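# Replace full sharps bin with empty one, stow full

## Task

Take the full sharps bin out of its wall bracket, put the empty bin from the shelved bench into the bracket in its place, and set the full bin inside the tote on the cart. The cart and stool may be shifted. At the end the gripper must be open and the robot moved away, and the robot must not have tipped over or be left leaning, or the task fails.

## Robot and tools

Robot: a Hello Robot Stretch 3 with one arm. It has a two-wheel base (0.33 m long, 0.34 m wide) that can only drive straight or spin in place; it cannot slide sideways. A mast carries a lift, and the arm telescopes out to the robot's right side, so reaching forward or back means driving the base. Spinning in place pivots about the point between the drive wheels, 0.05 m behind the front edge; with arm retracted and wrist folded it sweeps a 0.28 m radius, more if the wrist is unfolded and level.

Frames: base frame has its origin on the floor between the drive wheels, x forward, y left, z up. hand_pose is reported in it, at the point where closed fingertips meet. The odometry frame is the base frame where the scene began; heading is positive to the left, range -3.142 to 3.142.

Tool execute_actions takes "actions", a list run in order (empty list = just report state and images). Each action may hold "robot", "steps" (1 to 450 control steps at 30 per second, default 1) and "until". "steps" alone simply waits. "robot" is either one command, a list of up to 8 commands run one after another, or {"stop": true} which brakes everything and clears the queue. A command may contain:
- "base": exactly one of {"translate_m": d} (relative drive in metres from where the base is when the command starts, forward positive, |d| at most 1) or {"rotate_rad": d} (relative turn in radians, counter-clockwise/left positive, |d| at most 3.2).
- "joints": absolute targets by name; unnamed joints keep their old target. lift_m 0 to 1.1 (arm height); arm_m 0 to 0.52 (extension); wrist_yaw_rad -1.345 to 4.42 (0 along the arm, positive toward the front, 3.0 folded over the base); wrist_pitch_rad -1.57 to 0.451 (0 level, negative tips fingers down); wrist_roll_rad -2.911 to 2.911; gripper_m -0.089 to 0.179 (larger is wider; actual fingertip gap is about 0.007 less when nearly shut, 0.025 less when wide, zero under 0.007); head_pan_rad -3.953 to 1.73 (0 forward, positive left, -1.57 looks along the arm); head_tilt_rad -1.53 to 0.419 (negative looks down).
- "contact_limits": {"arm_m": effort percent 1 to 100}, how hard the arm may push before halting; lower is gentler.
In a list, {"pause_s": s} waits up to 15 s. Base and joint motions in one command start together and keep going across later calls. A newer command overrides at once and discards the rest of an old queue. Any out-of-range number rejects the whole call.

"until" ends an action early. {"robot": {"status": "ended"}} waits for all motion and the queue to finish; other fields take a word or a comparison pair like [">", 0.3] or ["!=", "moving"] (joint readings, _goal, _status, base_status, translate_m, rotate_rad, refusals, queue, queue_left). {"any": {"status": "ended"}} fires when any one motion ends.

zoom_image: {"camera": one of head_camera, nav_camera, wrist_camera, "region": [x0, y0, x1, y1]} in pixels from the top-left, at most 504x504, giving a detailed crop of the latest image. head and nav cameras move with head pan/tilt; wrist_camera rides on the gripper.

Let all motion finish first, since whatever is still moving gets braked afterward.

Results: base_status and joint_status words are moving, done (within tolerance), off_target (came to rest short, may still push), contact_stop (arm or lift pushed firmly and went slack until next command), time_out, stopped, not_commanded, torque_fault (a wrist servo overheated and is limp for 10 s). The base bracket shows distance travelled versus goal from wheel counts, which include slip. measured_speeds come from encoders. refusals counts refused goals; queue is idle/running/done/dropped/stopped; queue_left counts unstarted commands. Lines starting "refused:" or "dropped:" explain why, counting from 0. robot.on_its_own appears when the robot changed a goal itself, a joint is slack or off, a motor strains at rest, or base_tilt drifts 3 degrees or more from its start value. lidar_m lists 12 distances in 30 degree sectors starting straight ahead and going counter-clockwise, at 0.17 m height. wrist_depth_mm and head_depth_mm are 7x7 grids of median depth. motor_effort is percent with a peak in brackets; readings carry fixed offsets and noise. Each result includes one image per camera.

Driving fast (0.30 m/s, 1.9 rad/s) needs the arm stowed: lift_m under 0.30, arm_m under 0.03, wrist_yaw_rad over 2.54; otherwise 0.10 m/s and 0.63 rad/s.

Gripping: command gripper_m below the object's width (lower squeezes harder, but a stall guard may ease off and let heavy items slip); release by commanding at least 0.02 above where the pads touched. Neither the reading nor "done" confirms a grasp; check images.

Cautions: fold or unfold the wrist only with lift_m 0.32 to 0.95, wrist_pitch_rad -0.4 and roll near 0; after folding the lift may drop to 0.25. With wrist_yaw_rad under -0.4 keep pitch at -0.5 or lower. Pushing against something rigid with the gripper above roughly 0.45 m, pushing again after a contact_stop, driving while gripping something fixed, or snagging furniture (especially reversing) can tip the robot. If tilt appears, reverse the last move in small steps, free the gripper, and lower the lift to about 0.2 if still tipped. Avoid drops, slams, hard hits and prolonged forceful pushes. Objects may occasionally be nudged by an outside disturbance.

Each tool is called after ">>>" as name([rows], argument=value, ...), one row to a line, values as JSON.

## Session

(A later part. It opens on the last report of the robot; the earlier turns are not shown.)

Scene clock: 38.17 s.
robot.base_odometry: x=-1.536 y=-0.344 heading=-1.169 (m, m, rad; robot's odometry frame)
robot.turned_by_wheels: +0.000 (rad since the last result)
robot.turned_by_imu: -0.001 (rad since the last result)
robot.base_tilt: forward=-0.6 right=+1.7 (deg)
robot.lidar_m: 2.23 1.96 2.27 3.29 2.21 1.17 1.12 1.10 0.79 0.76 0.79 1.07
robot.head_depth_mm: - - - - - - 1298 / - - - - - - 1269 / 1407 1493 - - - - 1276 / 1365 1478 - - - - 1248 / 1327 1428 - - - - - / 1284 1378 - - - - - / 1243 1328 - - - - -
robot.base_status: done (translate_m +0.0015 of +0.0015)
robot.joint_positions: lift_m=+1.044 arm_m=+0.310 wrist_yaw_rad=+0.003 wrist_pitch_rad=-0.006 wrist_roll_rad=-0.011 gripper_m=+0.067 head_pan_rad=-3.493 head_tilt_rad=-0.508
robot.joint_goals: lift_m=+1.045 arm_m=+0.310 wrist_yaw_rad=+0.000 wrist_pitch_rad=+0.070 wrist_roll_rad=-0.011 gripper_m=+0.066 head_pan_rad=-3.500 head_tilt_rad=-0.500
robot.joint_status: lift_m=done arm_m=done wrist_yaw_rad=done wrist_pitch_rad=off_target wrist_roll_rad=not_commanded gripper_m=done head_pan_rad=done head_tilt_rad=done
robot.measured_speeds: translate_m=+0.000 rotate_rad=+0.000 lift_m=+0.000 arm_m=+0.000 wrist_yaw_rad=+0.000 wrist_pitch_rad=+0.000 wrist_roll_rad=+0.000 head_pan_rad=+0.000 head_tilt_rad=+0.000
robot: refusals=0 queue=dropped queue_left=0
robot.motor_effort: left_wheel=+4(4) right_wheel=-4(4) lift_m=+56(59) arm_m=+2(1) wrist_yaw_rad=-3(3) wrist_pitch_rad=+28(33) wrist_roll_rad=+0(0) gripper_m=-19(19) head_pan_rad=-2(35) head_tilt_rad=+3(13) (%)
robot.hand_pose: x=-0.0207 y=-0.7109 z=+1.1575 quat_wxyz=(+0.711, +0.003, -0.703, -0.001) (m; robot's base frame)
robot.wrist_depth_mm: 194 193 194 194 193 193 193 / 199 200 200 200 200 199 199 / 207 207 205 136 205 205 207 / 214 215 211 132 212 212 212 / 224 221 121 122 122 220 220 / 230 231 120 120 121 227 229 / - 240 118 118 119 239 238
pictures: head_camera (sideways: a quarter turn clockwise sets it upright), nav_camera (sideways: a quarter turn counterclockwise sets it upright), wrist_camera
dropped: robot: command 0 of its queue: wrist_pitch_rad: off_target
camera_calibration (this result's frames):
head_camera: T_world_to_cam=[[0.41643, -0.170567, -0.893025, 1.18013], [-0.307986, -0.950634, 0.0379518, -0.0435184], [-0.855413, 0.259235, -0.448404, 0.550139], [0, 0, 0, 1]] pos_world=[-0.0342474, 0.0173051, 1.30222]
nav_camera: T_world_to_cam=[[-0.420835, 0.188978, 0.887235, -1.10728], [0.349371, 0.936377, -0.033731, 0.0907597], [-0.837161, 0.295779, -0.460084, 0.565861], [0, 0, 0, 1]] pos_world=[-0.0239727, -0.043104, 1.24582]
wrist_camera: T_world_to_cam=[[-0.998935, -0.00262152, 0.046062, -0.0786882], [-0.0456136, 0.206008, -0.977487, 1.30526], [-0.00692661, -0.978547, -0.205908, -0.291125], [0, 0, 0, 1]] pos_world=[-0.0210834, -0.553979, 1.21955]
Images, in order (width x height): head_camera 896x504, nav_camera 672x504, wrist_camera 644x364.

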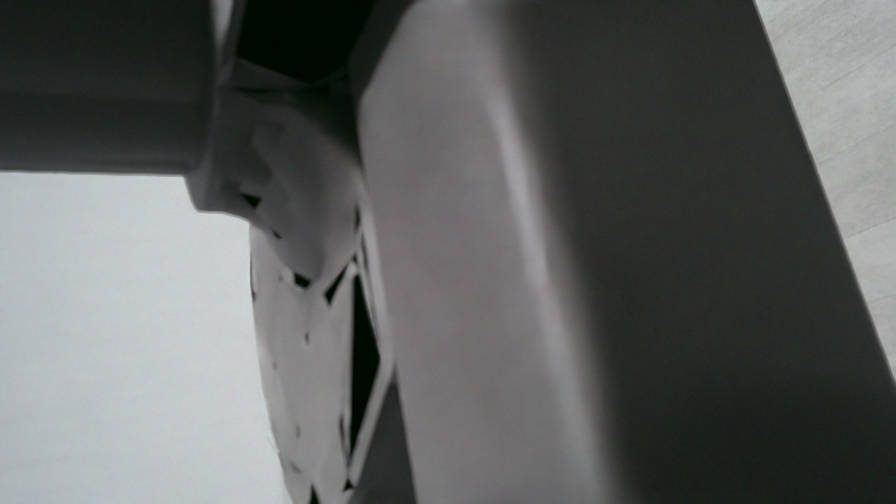

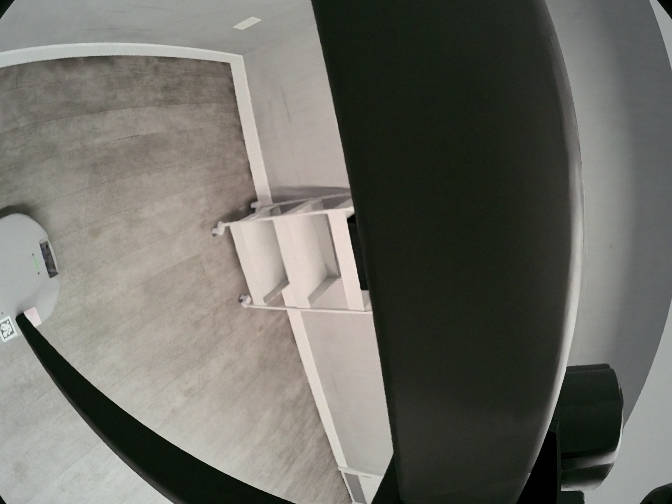

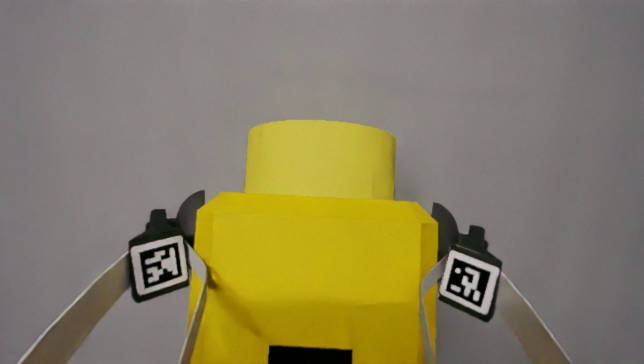

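>>> execute_actions([
  {"robot":{"joints":{"arm_m":0.0,"wrist_pitch_rad":0.03,"head_pan_rad":-2.4,"head_tilt_rad":-0.55}},"steps":300,"until":{"robot":{"arm_m":["<",0.2]}}},
  {"robot":{"base":{"rotate_rad":-0.675}},"steps":300,"until":{"robot":{"base_status":["!=","moving"]}}},
  {"robot":{"base":{"translate_m":-0.64},"joints":{"lift_m":0.88}},"steps":300,"until":{"robot":{"base_status":["!=","moving"]}}},
])

Scene clock: 51.43 s.
robot.base_odometry: x=-1.364 y=+0.273 heading=-1.844 (m, m, rad; robot's odometry frame)
robot.turned_by_wheels: -0.675 (rad since the last result)
robot.turned_by_imu: -0.688 (rad since the last result)
robot.base_tilt: forward=-0.6 right=+1.6 (deg)
robot.lidar_m: 1.44 2.71 2.23 2.61 2.84 1.79 1.15 0.63 0.63 1.29 1.17 1.18
robot.head_depth_mm: 845 919 1006 1117 1183 1366 1238 / 851 924 1014 1089 856 1037 1116 / 858 936 1022 1101 860 1043 1180 / 865 934 1033 1116 865 1075 - / 868 947 1041 1130 941 1100 - / 874 958 1052 1163 1284 1460 - / 883 962 1059 1182 1335 1485 1387
robot.base_status: done (translate_m -0.6400 of -0.6400)
robot.joint_positions: lift_m=+0.880 arm_m=+0.000 wrist_yaw_rad=+0.000 wrist_pitch_rad=-0.040 wrist_roll_rad=-0.011 gripper_m=+0.067 head_pan_rad=-2.407 head_tilt_rad=-0.543
robot.joint_goals: lift_m=+0.880 arm_m=+0.000 wrist_yaw_rad=+0.000 wrist_pitch_rad=+0.030 wrist_roll_rad=-0.011 gripper_m=+0.066 head_pan_rad=-2.400 head_tilt_rad=-0.550
robot.joint_status: lift_m=done arm_m=done wrist_yaw_rad=done wrist_pitch_rad=off_target wrist_roll_rad=not_commanded gripper_m=done head_pan_rad=done head_tilt_rad=done
robot.measured_speeds: translate_m=+0.000 rotate_rad=+0.000 lift_m=+0.000 arm_m=+0.000 wrist_yaw_rad=+0.000 wrist_pitch_rad=+0.000 wrist_roll_rad=+0.000 head_pan_rad=+0.000 head_tilt_rad=+0.000
robot: refusals=0 queue=done queue_left=0
robot.motor_effort: left_wheel=+4(9) right_wheel=-4(12) lift_m=+34(60) arm_m=-3(4) wrist_yaw_rad=+1(3) wrist_pitch_rad=+26(28) wrist_roll_rad=+0(0) gripper_m=-19(19) head_pan_rad=+3(36) head_tilt_rad=-2(8) (%)
robot.hand_pose: x=-0.0215 y=-0.4003 z=+0.9845 quat_wxyz=(+0.711, +0.015, -0.703, -0.015) (m; robot's base frame)
robot.wrist_depth_mm: 739 837 967 - - 803 672 / 746 872 - - - 814 693 / 763 904 - 136 985 841 688 / 793 922 - 132 999 827 690 / 810 897 121 122 122 829 707 / 838 - 120 120 121 824 725 / 828 - 119 119 120 917 598
pictures: head_camera (sideways: a quarter turn clockwise sets it upright), nav_camera (sideways: a quarter turn counterclockwise sets it upright), wrist_camera
camera_calibration (this result's frames):
head_camera: T_world_to_cam=[[0.368537, 0.3102, -0.876332, 1.15864], [0.696489, -0.716491, 0.0392845, -0.0513789], [-0.615698, -0.624833, -0.480104, 0.589924], [0, 0, 0, 1]] pos_world=[-0.028003, -0.0276198, 1.3006]
nav_camera: T_world_to_cam=[[-0.38672, -0.305372, 0.87017, -1.08523], [-0.66472, 0.746341, -0.0334977, 0.0966404], [-0.639215, -0.591373, -0.491612, 0.605678], [0, 0, 0, 1]] pos_world=[0.0317178, -0.0453429, 1.24533]
wrist_camera: T_world_to_cam=[[-0.998939, -0.00123349, 0.0460424, -0.070089], [-0.0449985, 0.239414, -0.969874, 1.07802], [-0.00982686, -0.970917, -0.239215, 0.0129868], [0, 0, 0, 1]] pos_world=[-0.0213776, -0.245571, 1.05188]
Images, in order (width x height): head_camera 896x504, nav_camera 672x504, wrist_camera 644x364.

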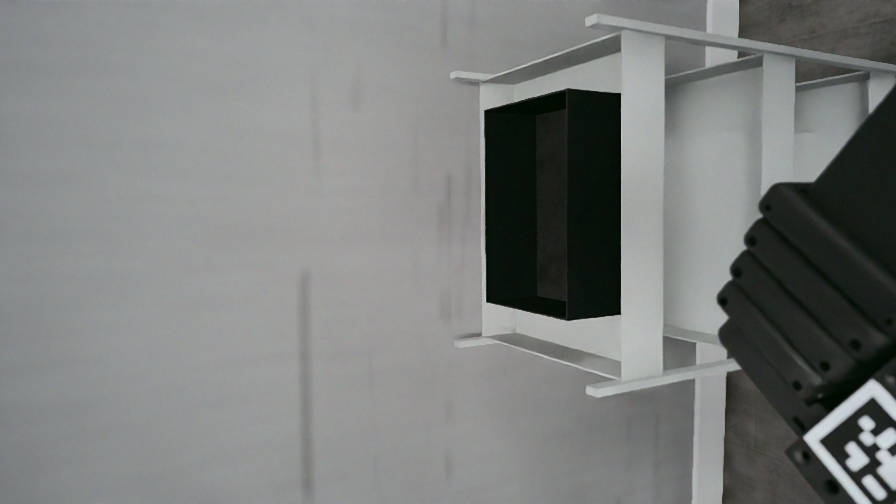

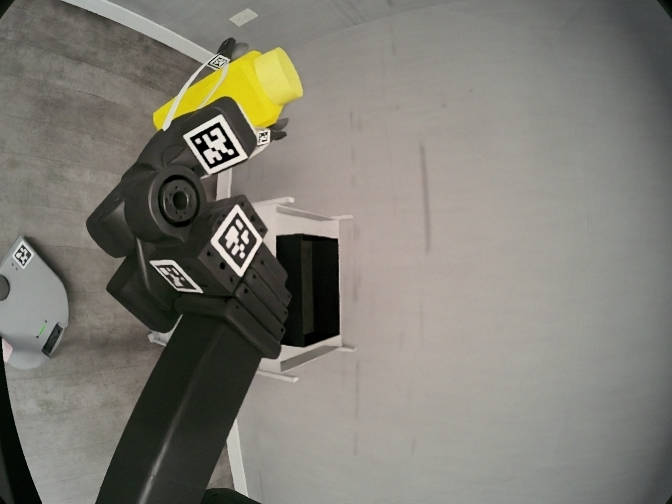

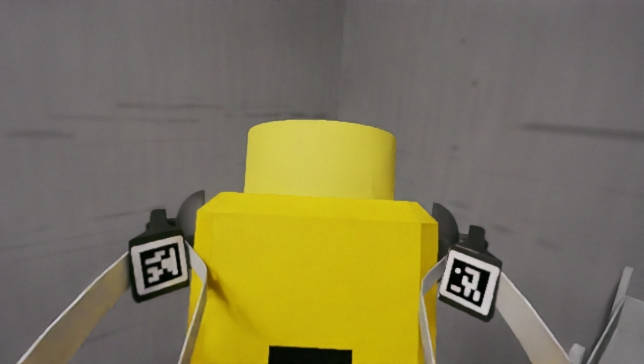

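>>> execute_actions([
  {"robot":{"base":{"rotate_rad":-0.832},"joints":{"head_pan_rad":-1.57,"head_tilt_rad":-0.7}},"steps":300,"until":{"robot":{"rotate_rad":["<",-0.7]}}},
  {"robot":{"joints":{"arm_m":0.385}},"steps":300,"until":{"robot":{"status":"ended"}}},
  {"robot":{"joints":{"lift_m":0.80}},"steps":300,"until":{"robot":{"status":"ended"}}},
])

Scene clock: 59.67 s.
robot.base_odometry: x=-1.364 y=+0.272 heading=-2.676 (m, m, rad; robot's odometry frame)
robot.turned_by_wheels: -0.832 (rad since the last result)
robot.turned_by_imu: -0.847 (rad since the last result)
robot.base_tilt: forward=-0.7 right=+1.6 (deg)
robot.lidar_m: 1.17 1.23 1.76 2.31 2.23 3.19 2.84 1.41 0.65 0.63 0.66 1.20
robot.head_depth_mm: 847 942 1068 1197 - 1297 1156 / 853 952 1052 - 1058 1174 1176 / 860 958 1037 - 1064 1182 1186 / 866 967 1051 988 1075 1159 1186 / 867 970 1093 997 1070 1166 1196 / 874 980 1106 1259 1482 1403 1197 / 879 986 1119 1293 1534 1412 1201
robot.base_status: done (rotate_rad -0.8318 of -0.8320)
robot.joint_positions: lift_m=+0.800 arm_m=+0.385 wrist_yaw_rad=+0.000 wrist_pitch_rad=-0.041 wrist_roll_rad=-0.011 gripper_m=+0.067 head_pan_rad=-1.577 head_tilt_rad=-0.691
robot.joint_goals: lift_m=+0.800 arm_m=+0.385 wrist_yaw_rad=+0.000 wrist_pitch_rad=+0.030 wrist_roll_rad=-0.011 gripper_m=+0.066 head_pan_rad=-1.570 head_tilt_rad=-0.700
robot.joint_status: lift_m=done arm_m=done wrist_yaw_rad=done wrist_pitch_rad=off_target wrist_roll_rad=not_commanded gripper_m=done head_pan_rad=done head_tilt_rad=done
robot.measured_speeds: translate_m=+0.000 rotate_rad=+0.000 lift_m=+0.000 arm_m=+0.000 wrist_yaw_rad=+0.000 wrist_pitch_rad=+0.000 wrist_roll_rad=+0.000 head_pan_rad=+0.000 head_tilt_rad=+0.000
robot: refusals=0 queue=done queue_left=0
robot.motor_effort: left_wheel=+3(7) right_wheel=-5(11) lift_m=+34(34) arm_m=+3(3) wrist_yaw_rad=+1(1) wrist_pitch_rad=+26(26) wrist_roll_rad=+0(0) gripper_m=-19(19) head_pan_rad=+3(32) head_tilt_rad=-3(14) (%)
robot.hand_pose: x=-0.0215 y=-0.7848 z=+0.9044 quat_wxyz=(+0.711, +0.015, -0.703, -0.015) (m; robot's base frame)
robot.wrist_depth_mm: 401 398 387 384 375 369 362 / 421 410 404 400 387 382 375 / 439 432 418 136 407 396 391 / 458 444 437 132 415 416 407 / 476 467 122 122 122 430 426 / 497 381 120 120 121 442 436 / 521 324 119 119 119 369 459
pictures: head_camera (sideways: a quarter turn clockwise sets it upright), nav_camera (sideways: a quarter turn counterclockwise sets it upright), wrist_camera
camera_calibration (this result's frames):
head_camera: T_world_to_cam=[[0.0206448, 0.605227, -0.795785, 1.05574], [0.998731, 0.0240917, 0.0442324, -0.0596562], [0.0459425, -0.795688, -0.603961, 0.747032], [0, 0, 0, 1]] pos_world=[0.00346448, -0.0431221, 1.29396]
nav_camera: T_world_to_cam=[[-0.036474, -0.614364, 0.788179, -0.980461], [-0.99932, 0.0181677, -0.0320836, 0.0968341], [0.00539159, -0.788813, -0.614609, 0.761768], [0, 0, 0, 1]] pos_world=[0.0568998, -0.00322665, 1.24407]
wrist_camera: T_world_to_cam=[[-0.998939, -0.0012916, 0.0460424, -0.0669107], [-0.045006, 0.240045, -0.969718, 1.09268], [-0.00979977, -0.970761, -0.239848, -0.378785], [0, 0, 0, 1]] pos_world=[-0.0213747, -0.630088, 0.971818]
Images, in order (width x height): head_camera 896x504, nav_camera 672x504, wrist_camera 644x364.

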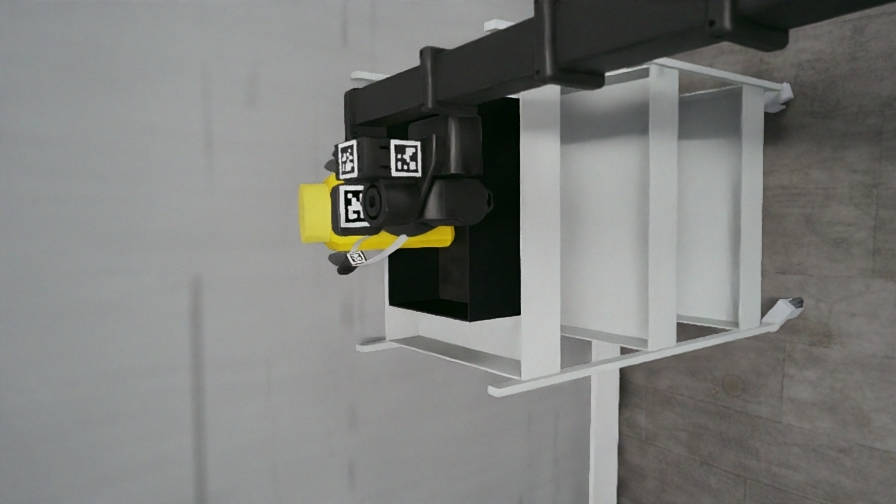

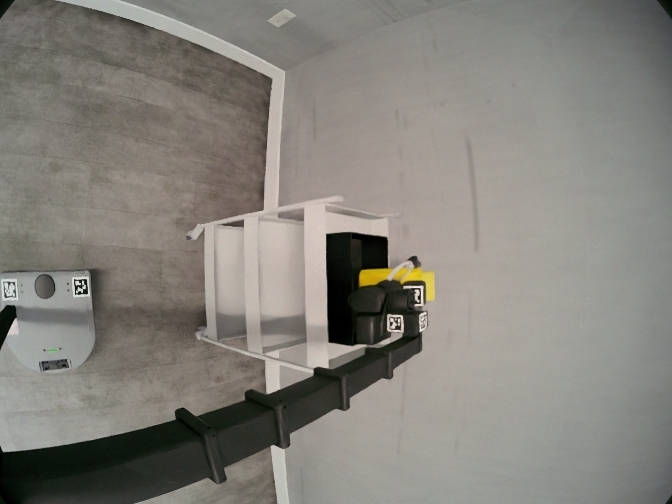

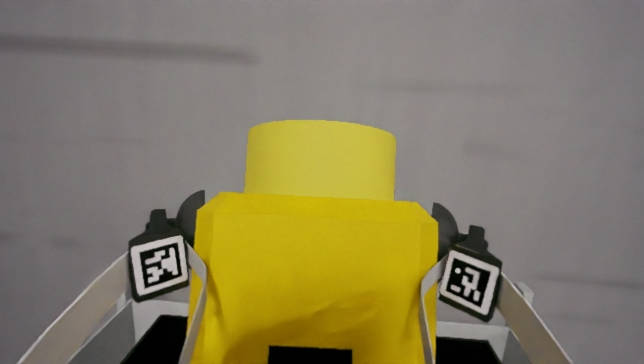

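>>> execute_actions([
  {"robot":{"joints":{"arm_m":0.398,"lift_m":0.715}},"steps":300,"until":{"robot":{"status":"ended"}}},
])

Scene clock: 62.13 s.
robot.base_odometry: x=-1.364 y=+0.272 heading=-2.676 (m, m, rad; robot's odometry frame)
robot.turned_by_wheels: +0.000 (rad since the last result)
robot.turned_by_imu: -0.001 (rad since the last result)
robot.base_tilt: forward=-0.6 right=+1.6 (deg)
robot.lidar_m: 1.17 1.23 1.76 2.31 2.24 3.18 2.84 1.41 0.65 0.63 0.66 1.19
robot.head_depth_mm: 851 943 1065 1196 1379 - - / 854 949 1074 1011 1084 1178 1171 / 861 955 1066 - 1087 1186 1188 / 865 964 1075 873 1066 1159 1191 / 872 974 1103 992 1068 1169 1192 / 876 977 1106 1251 1490 1409 1200 / 882 984 1114 1289 1538 1418 1210
robot.base_status: done (rotate_rad -0.8318 of -0.8320)
robot.joint_positions: lift_m=+0.715 arm_m=+0.398 wrist_yaw_rad=+0.000 wrist_pitch_rad=-0.041 wrist_roll_rad=-0.011 gripper_m=+0.067 head_pan_rad=-1.577 head_tilt_rad=-0.691
robot.joint_goals: lift_m=+0.715 arm_m=+0.398 wrist_yaw_rad=+0.000 wrist_pitch_rad=+0.030 wrist_roll_rad=-0.011 gripper_m=+0.066 head_pan_rad=-1.570 head_tilt_rad=-0.700
robot.joint_status: lift_m=done arm_m=done wrist_yaw_rad=done wrist_pitch_rad=off_target wrist_roll_rad=not_commanded gripper_m=done head_pan_rad=done head_tilt_rad=done
robot.measured_speeds: translate_m=+0.000 rotate_rad=+0.000 lift_m=+0.000 arm_m=+0.000 wrist_yaw_rad=+0.000 wrist_pitch_rad=+0.000 wrist_roll_rad=+0.000 head_pan_rad=+0.000 head_tilt_rad=+0.000
robot: refusals=0 queue=done queue_left=0
robot.motor_effort: left_wheel=+4(3) right_wheel=-5(5) lift_m=+33(33) arm_m=+3(4) wrist_yaw_rad=+1(1) wrist_pitch_rad=+26(26) wrist_roll_rad=+0(0) gripper_m=-19(19) head_pan_rad=+3(3) head_tilt_rad=-3(3) (%)
robot.hand_pose: x=-0.0215 y=-0.7978 z=+0.8193 quat_wxyz=(+0.711, +0.015, -0.703, -0.015) (m; robot's base frame)
robot.wrist_depth_mm: 393 383 375 369 368 355 351 / 406 396 392 383 376 370 365 / 422 415 405 136 391 386 378 / 441 432 412 132 403 399 393 / 460 440 122 122 122 409 411 / 286 283 120 121 120 263 420 / - 268 119 119 119 277 226
pictures: head_camera (sideways: a quarter turn clockwise sets it upright), nav_camera (sideways: a quarter turn counterclockwise sets it upright), wrist_camera
camera_calibration (this result's frames):
head_camera: T_world_to_cam=[[0.0206448, 0.605227, -0.795785, 1.05574], [0.998731, 0.0240917, 0.0442324, -0.0596562], [0.0459425, -0.795688, -0.603961, 0.747032], [0, 0, 0, 1]] pos_world=[0.00346448, -0.0431221, 1.29396]
nav_camera: T_world_to_cam=[[-0.036474, -0.614364, 0.788179, -0.980461], [-0.99932, 0.0181677, -0.0320836, 0.0968341], [0.00539159, -0.788813, -0.614609, 0.761768], [0, 0, 0, 1]] pos_world=[0.0568998, -0.00322665, 1.24407]
wrist_camera: T_world_to_cam=[[-0.998939, -0.00130339, 0.0460423, -0.0630199], [-0.0450062, 0.240297, -0.969655, 1.01345], [-0.00980002, -0.970698, -0.240101, -0.411543], [0, 0, 0, 1]] pos_world=[-0.0213747, -0.643096, 0.886786]
Images, in order (width x height): head_camera 896x504, nav_camera 672x504, wrist_camera 644x364.

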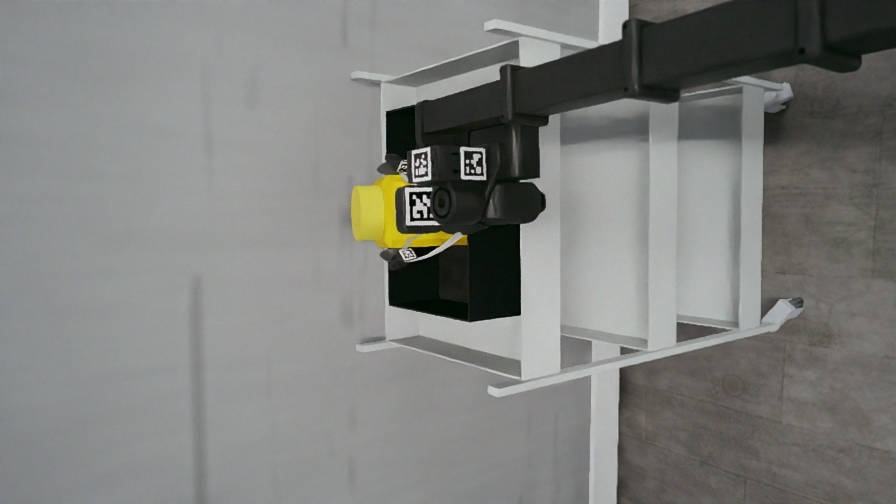

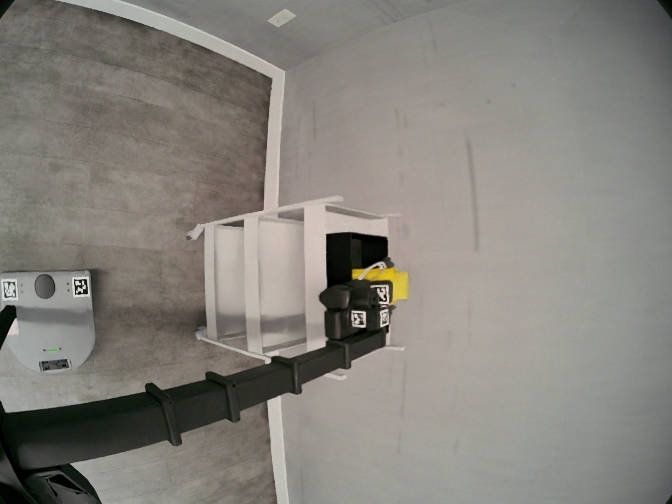

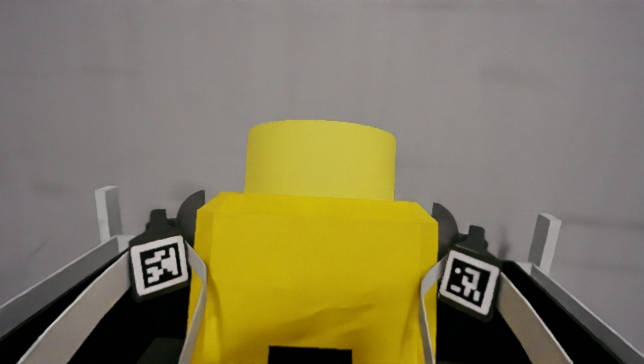

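Continue lowering until the wrist pitch rises (contact).

>>> execute_actions([
  {"robot":{"joints":{"lift_m":0.685}},"steps":100,"until":{"robot":{"status":"ended"}}},
])

Scene clock: 63.53 s.
robot.base_odometry: x=-1.364 y=+0.272 heading=-2.676 (m, m, rad; robot's odometry frame)
robot.turned_by_wheels: +0.000 (rad since the last result)
robot.turned_by_imu: +0.000 (rad since the last result)
robot.base_tilt: forward=-0.6 right=+1.5 (deg)
robot.lidar_m: 1.17 1.23 1.76 2.31 2.23 3.18 2.83 1.41 0.65 0.63 0.66 1.20
robot.head_depth_mm: 847 947 1073 1189 1359 1404 - / 856 950 1070 1007 1091 1181 1177 / 857 956 1068 - 1097 1184 1185 / 862 967 1077 873 1071 1161 1191 / 867 970 1100 1003 1067 1160 1192 / 874 979 1104 1254 1486 1404 1199 / 881 985 1121 1287 1533 1416 1203
robot.base_status: done (rotate_rad -0.8318 of -0.8320)
robot.joint_positions: lift_m=+0.686 arm_m=+0.398 wrist_yaw_rad=+0.000 wrist_pitch_rad=+0.060 wrist_roll_rad=-0.011 gripper_m=+0.067 head_pan_rad=-1.577 head_tilt_rad=-0.691
robot.joint_goals: lift_m=+0.685 arm_m=+0.398 wrist_yaw_rad=+0.000 wrist_pitch_rad=+0.030 wrist_roll_rad=-0.011 gripper_m=+0.066 head_pan_rad=-1.570 head_tilt_rad=-0.700
robot.joint_status: lift_m=done arm_m=done wrist_yaw_rad=done wrist_pitch_rad=off_target wrist_roll_rad=not_commanded gripper_m=done head_pan_rad=done head_tilt_rad=done
robot.measured_speeds: translate_m=+0.000 rotate_rad=+0.000 lift_m=+0.000 arm_m=+0.000 wrist_yaw_rad=+0.000 wrist_pitch_rad=+0.000 wrist_roll_rad=+0.000 head_pan_rad=+0.000 head_tilt_rad=+0.000
robot: refusals=0 queue=done queue_left=0
robot.motor_effort: left_wheel=+3(4) right_wheel=-5(5) lift_m=+21(34) arm_m=+3(3) wrist_yaw_rad=+1(1) wrist_pitch_rad=-11(26) wrist_roll_rad=+0(0) gripper_m=-20(19) head_pan_rad=+3(2) head_tilt_rad=-3(3) (%)
robot.hand_pose: x=-0.0215 y=-0.7999 z=+0.8156 quat_wxyz=(+0.711, -0.021, -0.703, +0.021) (m; robot's base frame)
robot.wrist_depth_mm: 405 397 391 385 378 373 366 / 414 410 402 393 390 380 377 / 423 417 407 142 392 386 384 / 433 426 283 136 402 399 387 / 443 337 123 123 124 401 399 / 448 268 119 119 120 319 407 / 178 266 115 116 117 263 206
pictures: head_camera (sideways: a quarter turn clockwise sets it upright), nav_camera (sideways: a quarter turn counterclockwise sets it upright), wrist_camera
camera_calibration (this result's frames):
head_camera: T_world_to_cam=[[0.0206448, 0.605227, -0.795785, 1.05574], [0.998731, 0.0240916, 0.0442324, -0.0596563], [0.0459424, -0.795688, -0.603961, 0.747032], [0, 0, 0, 1]] pos_world=[0.00346447, -0.0431221, 1.29396]
nav_camera: T_world_to_cam=[[-0.036474, -0.614364, 0.788179, -0.980461], [-0.99932, 0.0181678, -0.0320836, 0.0968341], [0.0053915, -0.788813, -0.614609, 0.761768], [0, 0, 0, 1]] pos_world=[0.0568998, -0.00322665, 1.24407]
wrist_camera: T_world_to_cam=[[-0.998938, 0.00333211, 0.0459553, -0.059069], [-0.0450242, 0.141299, -0.988943, 0.946906], [-0.00978872, -0.989961, -0.140999, -0.510801], [0, 0, 0, 1]] pos_world=[-0.0213727, -0.639274, 0.867128]
Images, in order (width x height): head_camera 896x504, nav_camera 672x504, wrist_camera 644x364.

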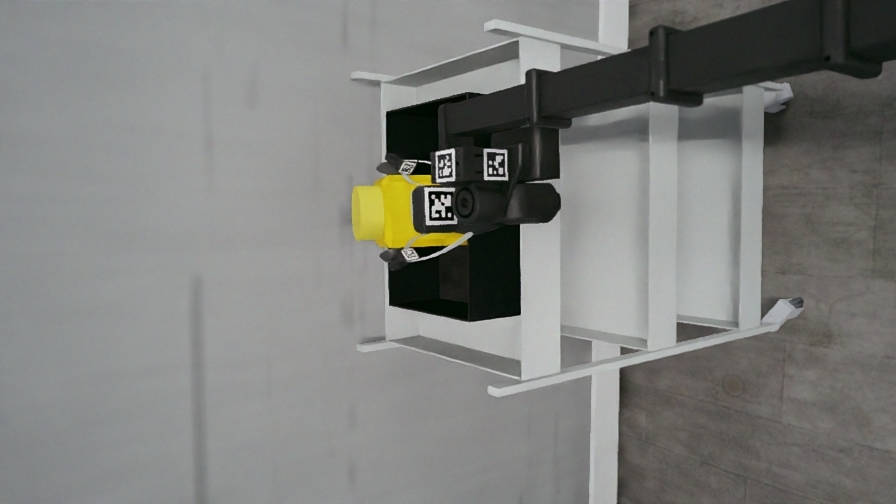

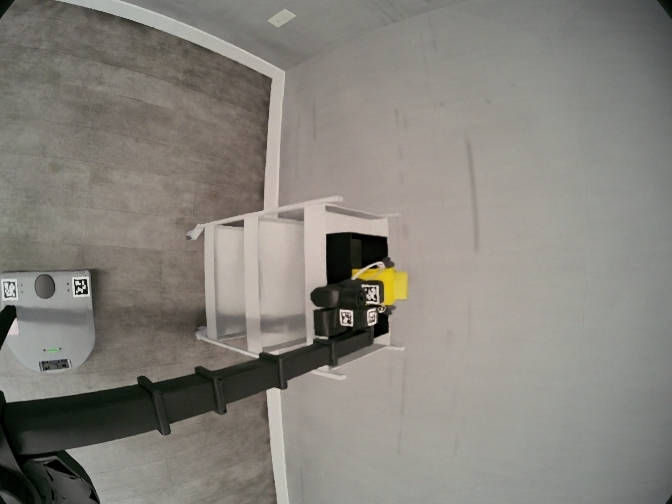

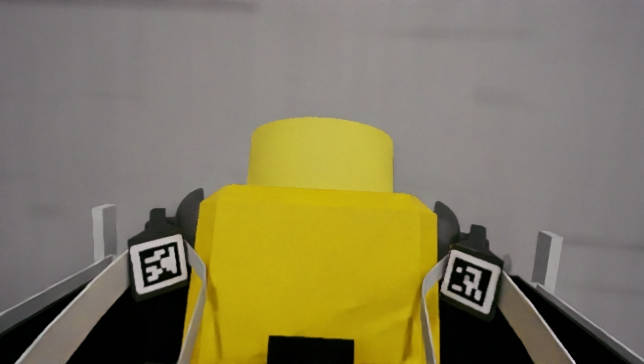

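>>> execute_actions([
  {"robot":{"joints":{"arm_m":0.372}},"steps":100,"until":{"robot":{"status":"ended"}}},
])

Scene clock: 65.83 s.
robot.base_odometry: x=-1.364 y=+0.272 heading=-2.676 (m, m, rad; robot's odometry frame)
robot.turned_by_wheels: +0.000 (rad since the last result)
robot.turned_by_imu: -0.001 (rad since the last result)
robot.base_tilt: forward=-0.5 right=+1.7 (deg)
robot.lidar_m: 1.17 1.24 1.76 2.32 2.23 3.17 2.83 1.41 0.65 0.63 0.66 1.20
robot.head_depth_mm: 851 945 1067 1190 1374 1403 - / 855 953 1068 1011 - 1181 1177 / 861 953 1081 833 1095 1189 1181 / 868 967 1088 870 1071 1164 1194 / 870 969 1098 996 1065 1168 1196 / 879 975 1112 1255 1477 1407 1199 / 878 985 1119 1297 1533 1421 1209
robot.base_status: done (rotate_rad -0.8319 of -0.8320)
robot.joint_positions: lift_m=+0.685 arm_m=+0.372 wrist_yaw_rad=+0.000 wrist_pitch_rad=+0.043 wrist_roll_rad=-0.011 gripper_m=+0.067 head_pan_rad=-1.577 head_tilt_rad=-0.691
robot.joint_goals: lift_m=+0.685 arm_m=+0.372 wrist_yaw_rad=+0.000 wrist_pitch_rad=+0.030 wrist_roll_rad=-0.011 gripper_m=+0.066 head_pan_rad=-1.570 head_tilt_rad=-0.700
robot.joint_status: lift_m=done arm_m=done wrist_yaw_rad=done wrist_pitch_rad=off_target wrist_roll_rad=not_commanded gripper_m=done head_pan_rad=done head_tilt_rad=done
robot.measured_speeds: translate_m=+0.000 rotate_rad=+0.000 lift_m=+0.000 arm_m=+0.000 wrist_yaw_rad=+0.000 wrist_pitch_rad=+0.000 wrist_roll_rad=+0.000 head_pan_rad=+0.000 head_tilt_rad=+0.000
robot: refusals=0 queue=done queue_left=0
robot.motor_effort: left_wheel=+3(4) right_wheel=-4(5) lift_m=+25(24) arm_m=-3(3) wrist_yaw_rad=+0(1) wrist_pitch_rad=-4(11) wrist_roll_rad=+0(0) gripper_m=-19(20) head_pan_rad=+3(3) head_tilt_rad=-3(3) (%)
robot.hand_pose: x=-0.0215 y=-0.7742 z=+0.8110 quat_wxyz=(+0.711, -0.015, -0.703, +0.015) (m; robot's base frame)
robot.wrist_depth_mm: 423 424 406 408 399 392 384 / 437 433 422 414 409 400 398 / 448 439 430 130 415 416 404 / 462 453 141 129 422 423 417 / 474 413 120 120 121 429 427 / 274 285 120 120 121 266 432 / - 268 120 121 120 285 193
pictures: head_camera (sideways: a quarter turn clockwise sets it upright), nav_camera (sideways: a quarter turn counterclockwise sets it upright), wrist_camera
camera_calibration (this result's frames):
head_camera: T_world_to_cam=[[0.0206448, 0.605227, -0.795785, 1.05574], [0.998731, 0.0240917, 0.0442324, -0.0596562], [0.0459425, -0.795688, -0.603961, 0.747032], [0, 0, 0, 1]] pos_world=[0.00346448, -0.0431221, 1.29396]
nav_camera: T_world_to_cam=[[-0.036474, -0.614364, 0.788179, -0.980461], [-0.99932, 0.0181677, -0.0320836, 0.0968341], [0.00539159, -0.788813, -0.614609, 0.761768], [0, 0, 0, 1]] pos_world=[0.0568998, -0.00322665, 1.24407]
wrist_camera: T_world_to_cam=[[-0.998938, 0.00253824, 0.0460022, -0.0595986], [-0.0450209, 0.158301, -0.986364, 0.949858], [-0.00978584, -0.987388, -0.158019, -0.470143], [0, 0, 0, 1]] pos_world=[-0.0213726, -0.614426, 0.865356]
Images, in order (width x height): head_camera 896x504, nav_camera 672x504, wrist_camera 644x364.

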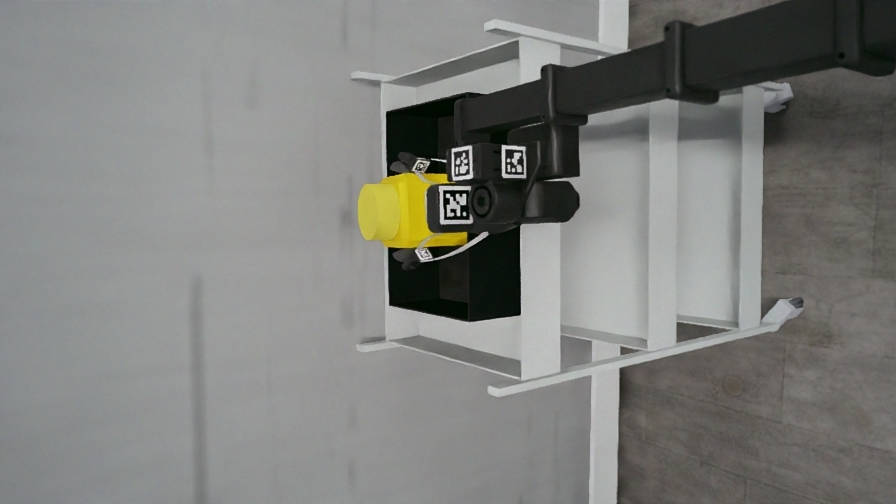

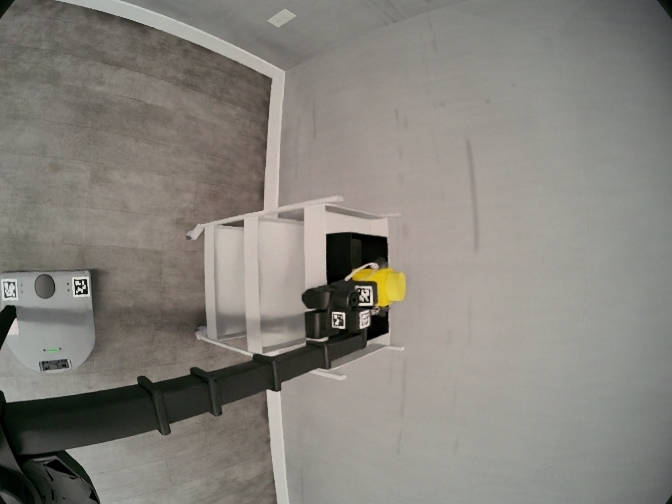

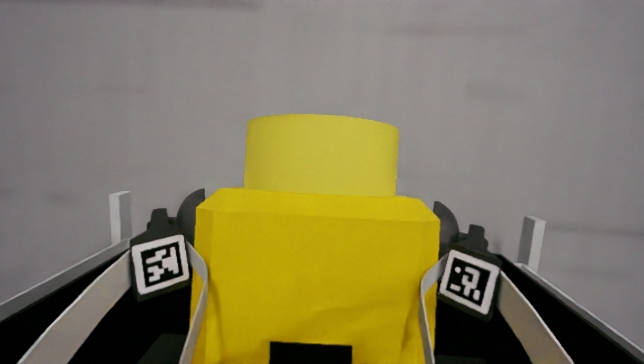

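>>> execute_actions([
  {"robot":{"joints":{"gripper_m":0.16}},"steps":100,"until":{"robot":{"gripper_m":[">",0.13]}}},
  {"robot":{"joints":{"lift_m":0.72}},"steps":100,"until":{"robot":{"lift_m":[">",0.705]}}},
  {"robot":{"joints":{"arm_m":0.0}},"steps":200,"until":{"robot":{"arm_m":["<",0.2]}}},
])

>>> execute_actions([
  {"steps":100,"until":{"robot":{"arm_m":["<",0.12]}}},
  {"robot":{"base":{"rotate_rad":-0.468},"joints":{"wrist_pitch_rad":-0.4,"wrist_yaw_rad":2.9,"gripper_m":0.04,"lift_m":0.40,"head_pan_rad":-2.95,"head_tilt_rad":-0.3}},"steps":200,"until":{"robot":{"base_status":["!=","moving"]}}},
  {"robot":{"base":{"translate_m":-1.0}},"steps":200,"until":{"robot":{"wrist_yaw_rad":[">",2.8]}}},
  {"robot":{"joints":{"lift_m":0.285}},"steps":200,"until":{"robot":{"lift_m":["<",0.295]}}},
])

Scene clock: 70.80 s.
robot.base_odometry: x=-1.364 y=+0.272 heading=-2.676 (m, m, rad; robot's odometry frame)
robot.turned_by_wheels: +0.000 (rad since the last result)
robot.turned_by_imu: -0.001 (rad since the last result)
robot.base_tilt: forward=-0.6 right=+1.5 (deg)
robot.lidar_m: 1.17 1.24 1.75 2.32 2.23 3.19 2.84 1.41 0.65 0.63 0.66 1.20
robot.head_depth_mm: 849 945 1067 1195 1393 - - / 853 952 1073 985 807 1145 1177 / 861 955 1083 849 - 1181 1180 / 864 962 1094 870 1071 1154 1189 / 868 974 1100 999 1063 1167 1190 / 875 976 1110 1255 1481 1403 1200 / 881 985 1118 1287 1529 1419 1203
robot.base_status: done (rotate_rad -0.8319 of -0.8320)
robot.joint_positions: lift_m=+0.720 arm_m=+0.198 wrist_yaw_rad=+0.000 wrist_pitch_rad=+0.012 wrist_roll_rad=-0.011 gripper_m=+0.160 head_pan_rad=-1.577 head_tilt_rad=-0.691
robot.joint_goals: lift_m=+0.720 arm_m=+0.000 wrist_yaw_rad=+0.000 wrist_pitch_rad=+0.030 wrist_roll_rad=-0.011 gripper_m=+0.160 head_pan_rad=-1.570 head_tilt_rad=-0.700
robot.joint_status: lift_m=moving arm_m=moving wrist_yaw_rad=done wrist_pitch_rad=off_target wrist_roll_rad=not_commanded gripper_m=done head_pan_rad=done head_tilt_rad=done
robot.measured_speeds: translate_m=+0.000 rotate_rad=+0.000 lift_m=+0.000 arm_m=-0.140 wrist_yaw_rad=+0.000 wrist_pitch_rad=+0.000 wrist_roll_rad=+0.000 head_pan_rad=+0.000 head_tilt_rad=+0.000
robot: refusals=0 queue=running queue_left=0
robot.motor_effort: left_wheel=+4(4) right_wheel=-3(4) lift_m=+51(53) arm_m=-3(3) wrist_yaw_rad=+1(1) wrist_pitch_rad=+7(7) wrist_roll_rad=+0(0) gripper_m=-1(84) head_pan_rad=+3(3) head_tilt_rad=-3(2) (%)
robot.hand_pose: x=-0.0215 y=-0.5998 z=+0.8374 quat_wxyz=(+0.711, -0.004, -0.703, +0.004) (m; robot's base frame)
robot.wrist_depth_mm: 599 583 577 564 552 554 546 / 619 609 601 587 577 563 553 / 641 628 606 596 593 580 572 / 649 634 631 280 605 592 582 / 688 495 471 278 464 614 598 / 694 282 276 273 271 - 615 / 278 290 285 281 276 304 628
pictures: head_camera (sideways: a quarter turn clockwise sets it upright), nav_camera (sideways: a quarter turn counterclockwise sets it upright), wrist_camera
camera_calibration (this result's frames):
head_camera: T_world_to_cam=[[0.0206064, 0.605236, -0.795779, 1.05574], [0.998729, 0.0241547, 0.0442327, -0.0596566], [0.045993, -0.795679, -0.603969, 0.747042], [0, 0, 0, 1]] pos_world=[0.00346722, -0.0431222, 1.29396]
nav_camera: T_world_to_cam=[[-0.036435, -0.614375, 0.788173, -0.980453], [-0.999321, 0.0181045, -0.0320834, 0.0968339], [0.00544175, -0.788807, -0.614617, 0.761778], [0, 0, 0, 1]] pos_world=[0.0569, -0.00322283, 1.24407]
wrist_camera: T_world_to_cam=[[-0.998938, 0.00116457, 0.0460528, -0.0621251], [-0.0450105, 0.188248, -0.98109, 0.96176], [-0.00981191, -0.982121, -0.187996, -0.265559], [0, 0, 0, 1]] pos_world=[-0.0213755, -0.441789, 0.89651]
Images, in order (width x height): head_camera 896x504, nav_camera 672x504, wrist_camera 644x364.

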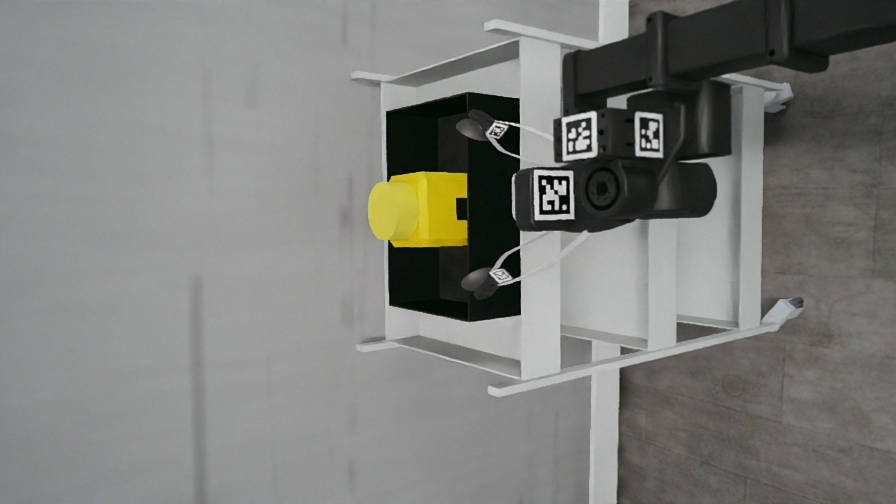

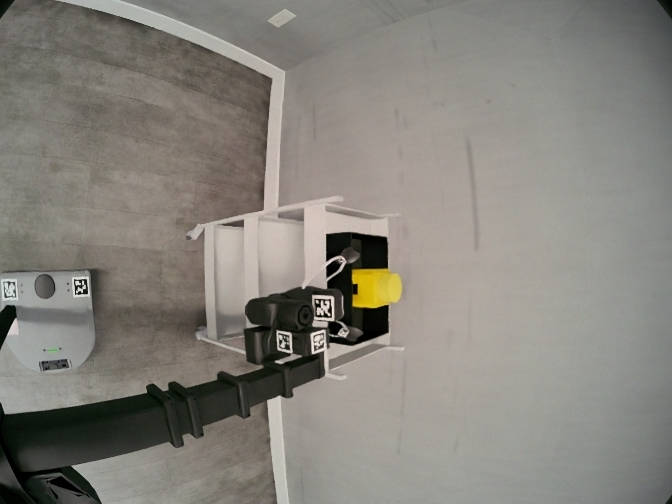

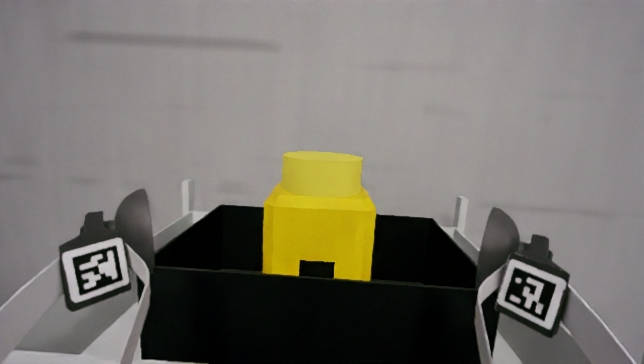

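Scene clock: 75.57 s.
robot.base_odometry: x=-1.141 y=+0.272 heading=+3.140 (m, m, rad; robot's odometry frame)
robot.turned_by_wheels: -0.468 (rad since the last result)
robot.turned_by_imu: -0.477 (rad since the last result)
robot.base_tilt: forward=+0.2 right=+1.9 (deg)
robot.lidar_m: 1.39 1.38 1.48 2.21 2.09 2.18 2.82 2.64 1.46 1.15 0.71 0.77
robot.head_depth_mm: 3124 3339 3438 3664 2764 1964 1529 / 3115 3308 3425 3621 2781 1988 1530 / 3065 3176 3341 3503 2784 1984 1542 / 2993 3144 3351 3025 2845 2008 1555 / 2964 3065 3268 3352 2858 2018 1554 / 2883 3035 3133 3232 2868 2015 1563 / 2851 2979 3035 3224 2773 2022 1565
robot.base_status: moving (translate_m -0.2226 of -1.0000)
robot.joint_positions: lift_m=+0.294 arm_m=+0.000 wrist_yaw_rad=+2.897 wrist_pitch_rad=-0.414 wrist_roll_rad=-0.011 gripper_m=+0.040 head_pan_rad=-2.943 head_tilt_rad=-0.310
robot.joint_goals: lift_m=+0.285 arm_m=+0.000 wrist_yaw_rad=+2.900 wrist_pitch_rad=-0.400 wrist_roll_rad=-0.011 gripper_m=+0.040 head_pan_rad=-2.950 head_tilt_rad=-0.300
robot.joint_status: lift_m=moving arm_m=moving wrist_yaw_rad=moving wrist_pitch_rad=moving wrist_roll_rad=not_commanded gripper_m=done head_pan_rad=done head_tilt_rad=done
robot.measured_speeds: translate_m=-0.128 rotate_rad=+0.001 lift_m=-0.063 arm_m=+0.000 wrist_yaw_rad=+0.000 wrist_pitch_rad=+0.000 wrist_roll_rad=+0.000 head_pan_rad=+0.000 head_tilt_rad=+0.000
robot: refusals=0 queue=running queue_left=0
robot.motor_effort: left_wheel=-1(8) right_wheel=-13(14) lift_m=+28(52) arm_m=-2(5) wrist_yaw_rad=+5(5) wrist_pitch_rad=+4(6) wrist_roll_rad=+0(1) gripper_m=+0(84) head_pan_rad=-3(37) head_tilt_rad=+4(23) (%)
robot.hand_pose: x=+0.0332 y=+0.0730 z=+0.3076 quat_wxyz=(+0.229, +0.701, +0.062, +0.673) (m; robot's base frame)
robot.wrist_depth_mm: - - - - - - - / - - - - - - - / 876 908 926 945 - - - / 682 - 725 733 763 774 796 / 571 - 612 595 626 621 638 / 493 494 - 520 514 520 534 / - - - 441 439 459 459
pictures: head_camera (sideways: a quarter turn clockwise sets it upright), nav_camera (sideways: a quarter turn counterclockwise sets it upright), wrist_camera
camera_calibration (this result's frames):
head_camera: T_world_to_cam=[[0.26335, 0.0357906, -0.964036, 1.27375], [0.240795, -0.970119, 0.0297628, -0.0362136], [-0.934165, -0.239974, -0.264099, 0.310766], [0, 0, 0, 1]] pos_world=[-0.0364151, -0.00614403, 1.31109]
nav_camera: T_world_to_cam=[[-0.277643, -0.0225795, 0.960419, -1.20367], [-0.198085, 0.979587, -0.0342334, 0.094762], [-0.940041, -0.199749, -0.276448, 0.327511], [0, 0, 0, 1]] pos_world=[-0.00754518, -0.0545857, 1.24981]
wrist_camera: T_world_to_cam=[[0.973575, -0.224396, 0.0424119, -0.0317526], [-0.0960711, -0.570925, -0.815362, 0.323972], [0.207178, 0.789741, -0.577396, 0.279463], [0, 0, 0, 1]] pos_world=[0.00413911, -0.0428651, 0.426862]
Images, in order (width x height): head_camera 896x504, nav_camera 672x504, wrist_camera 644x364.

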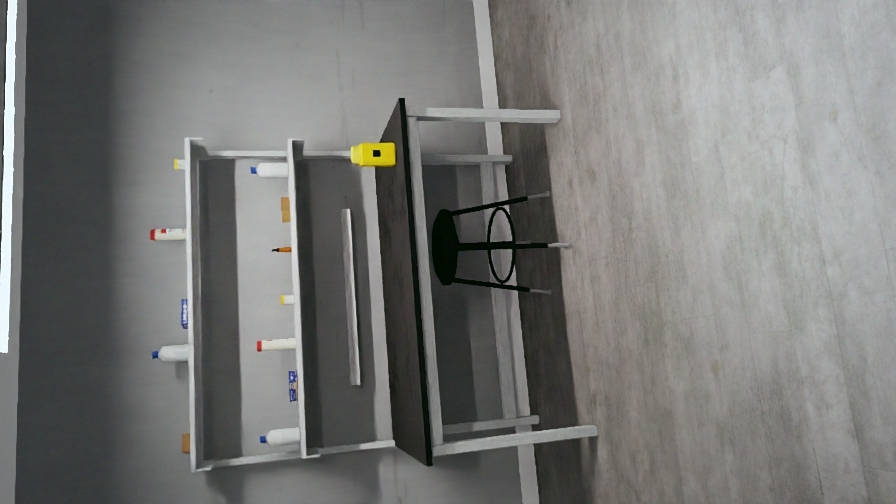

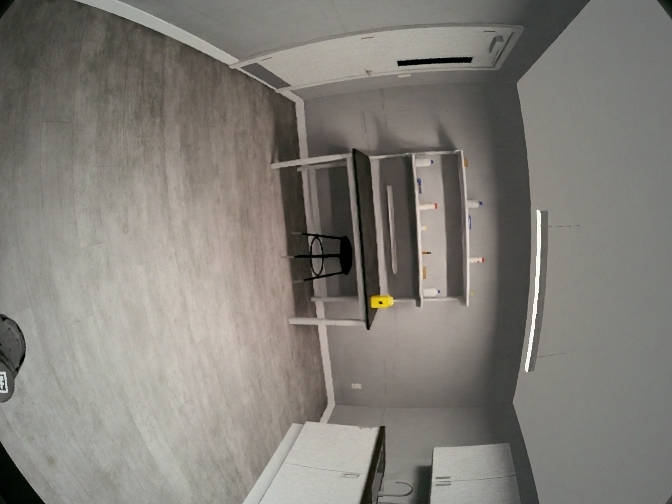

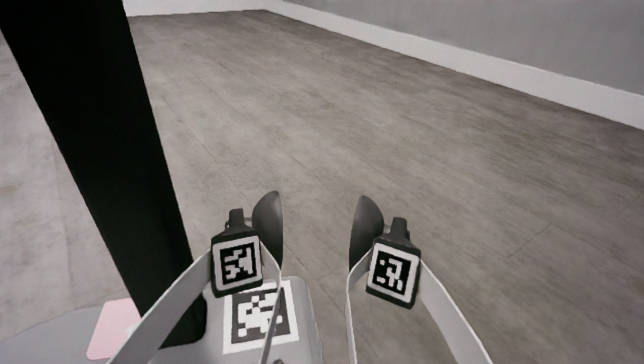

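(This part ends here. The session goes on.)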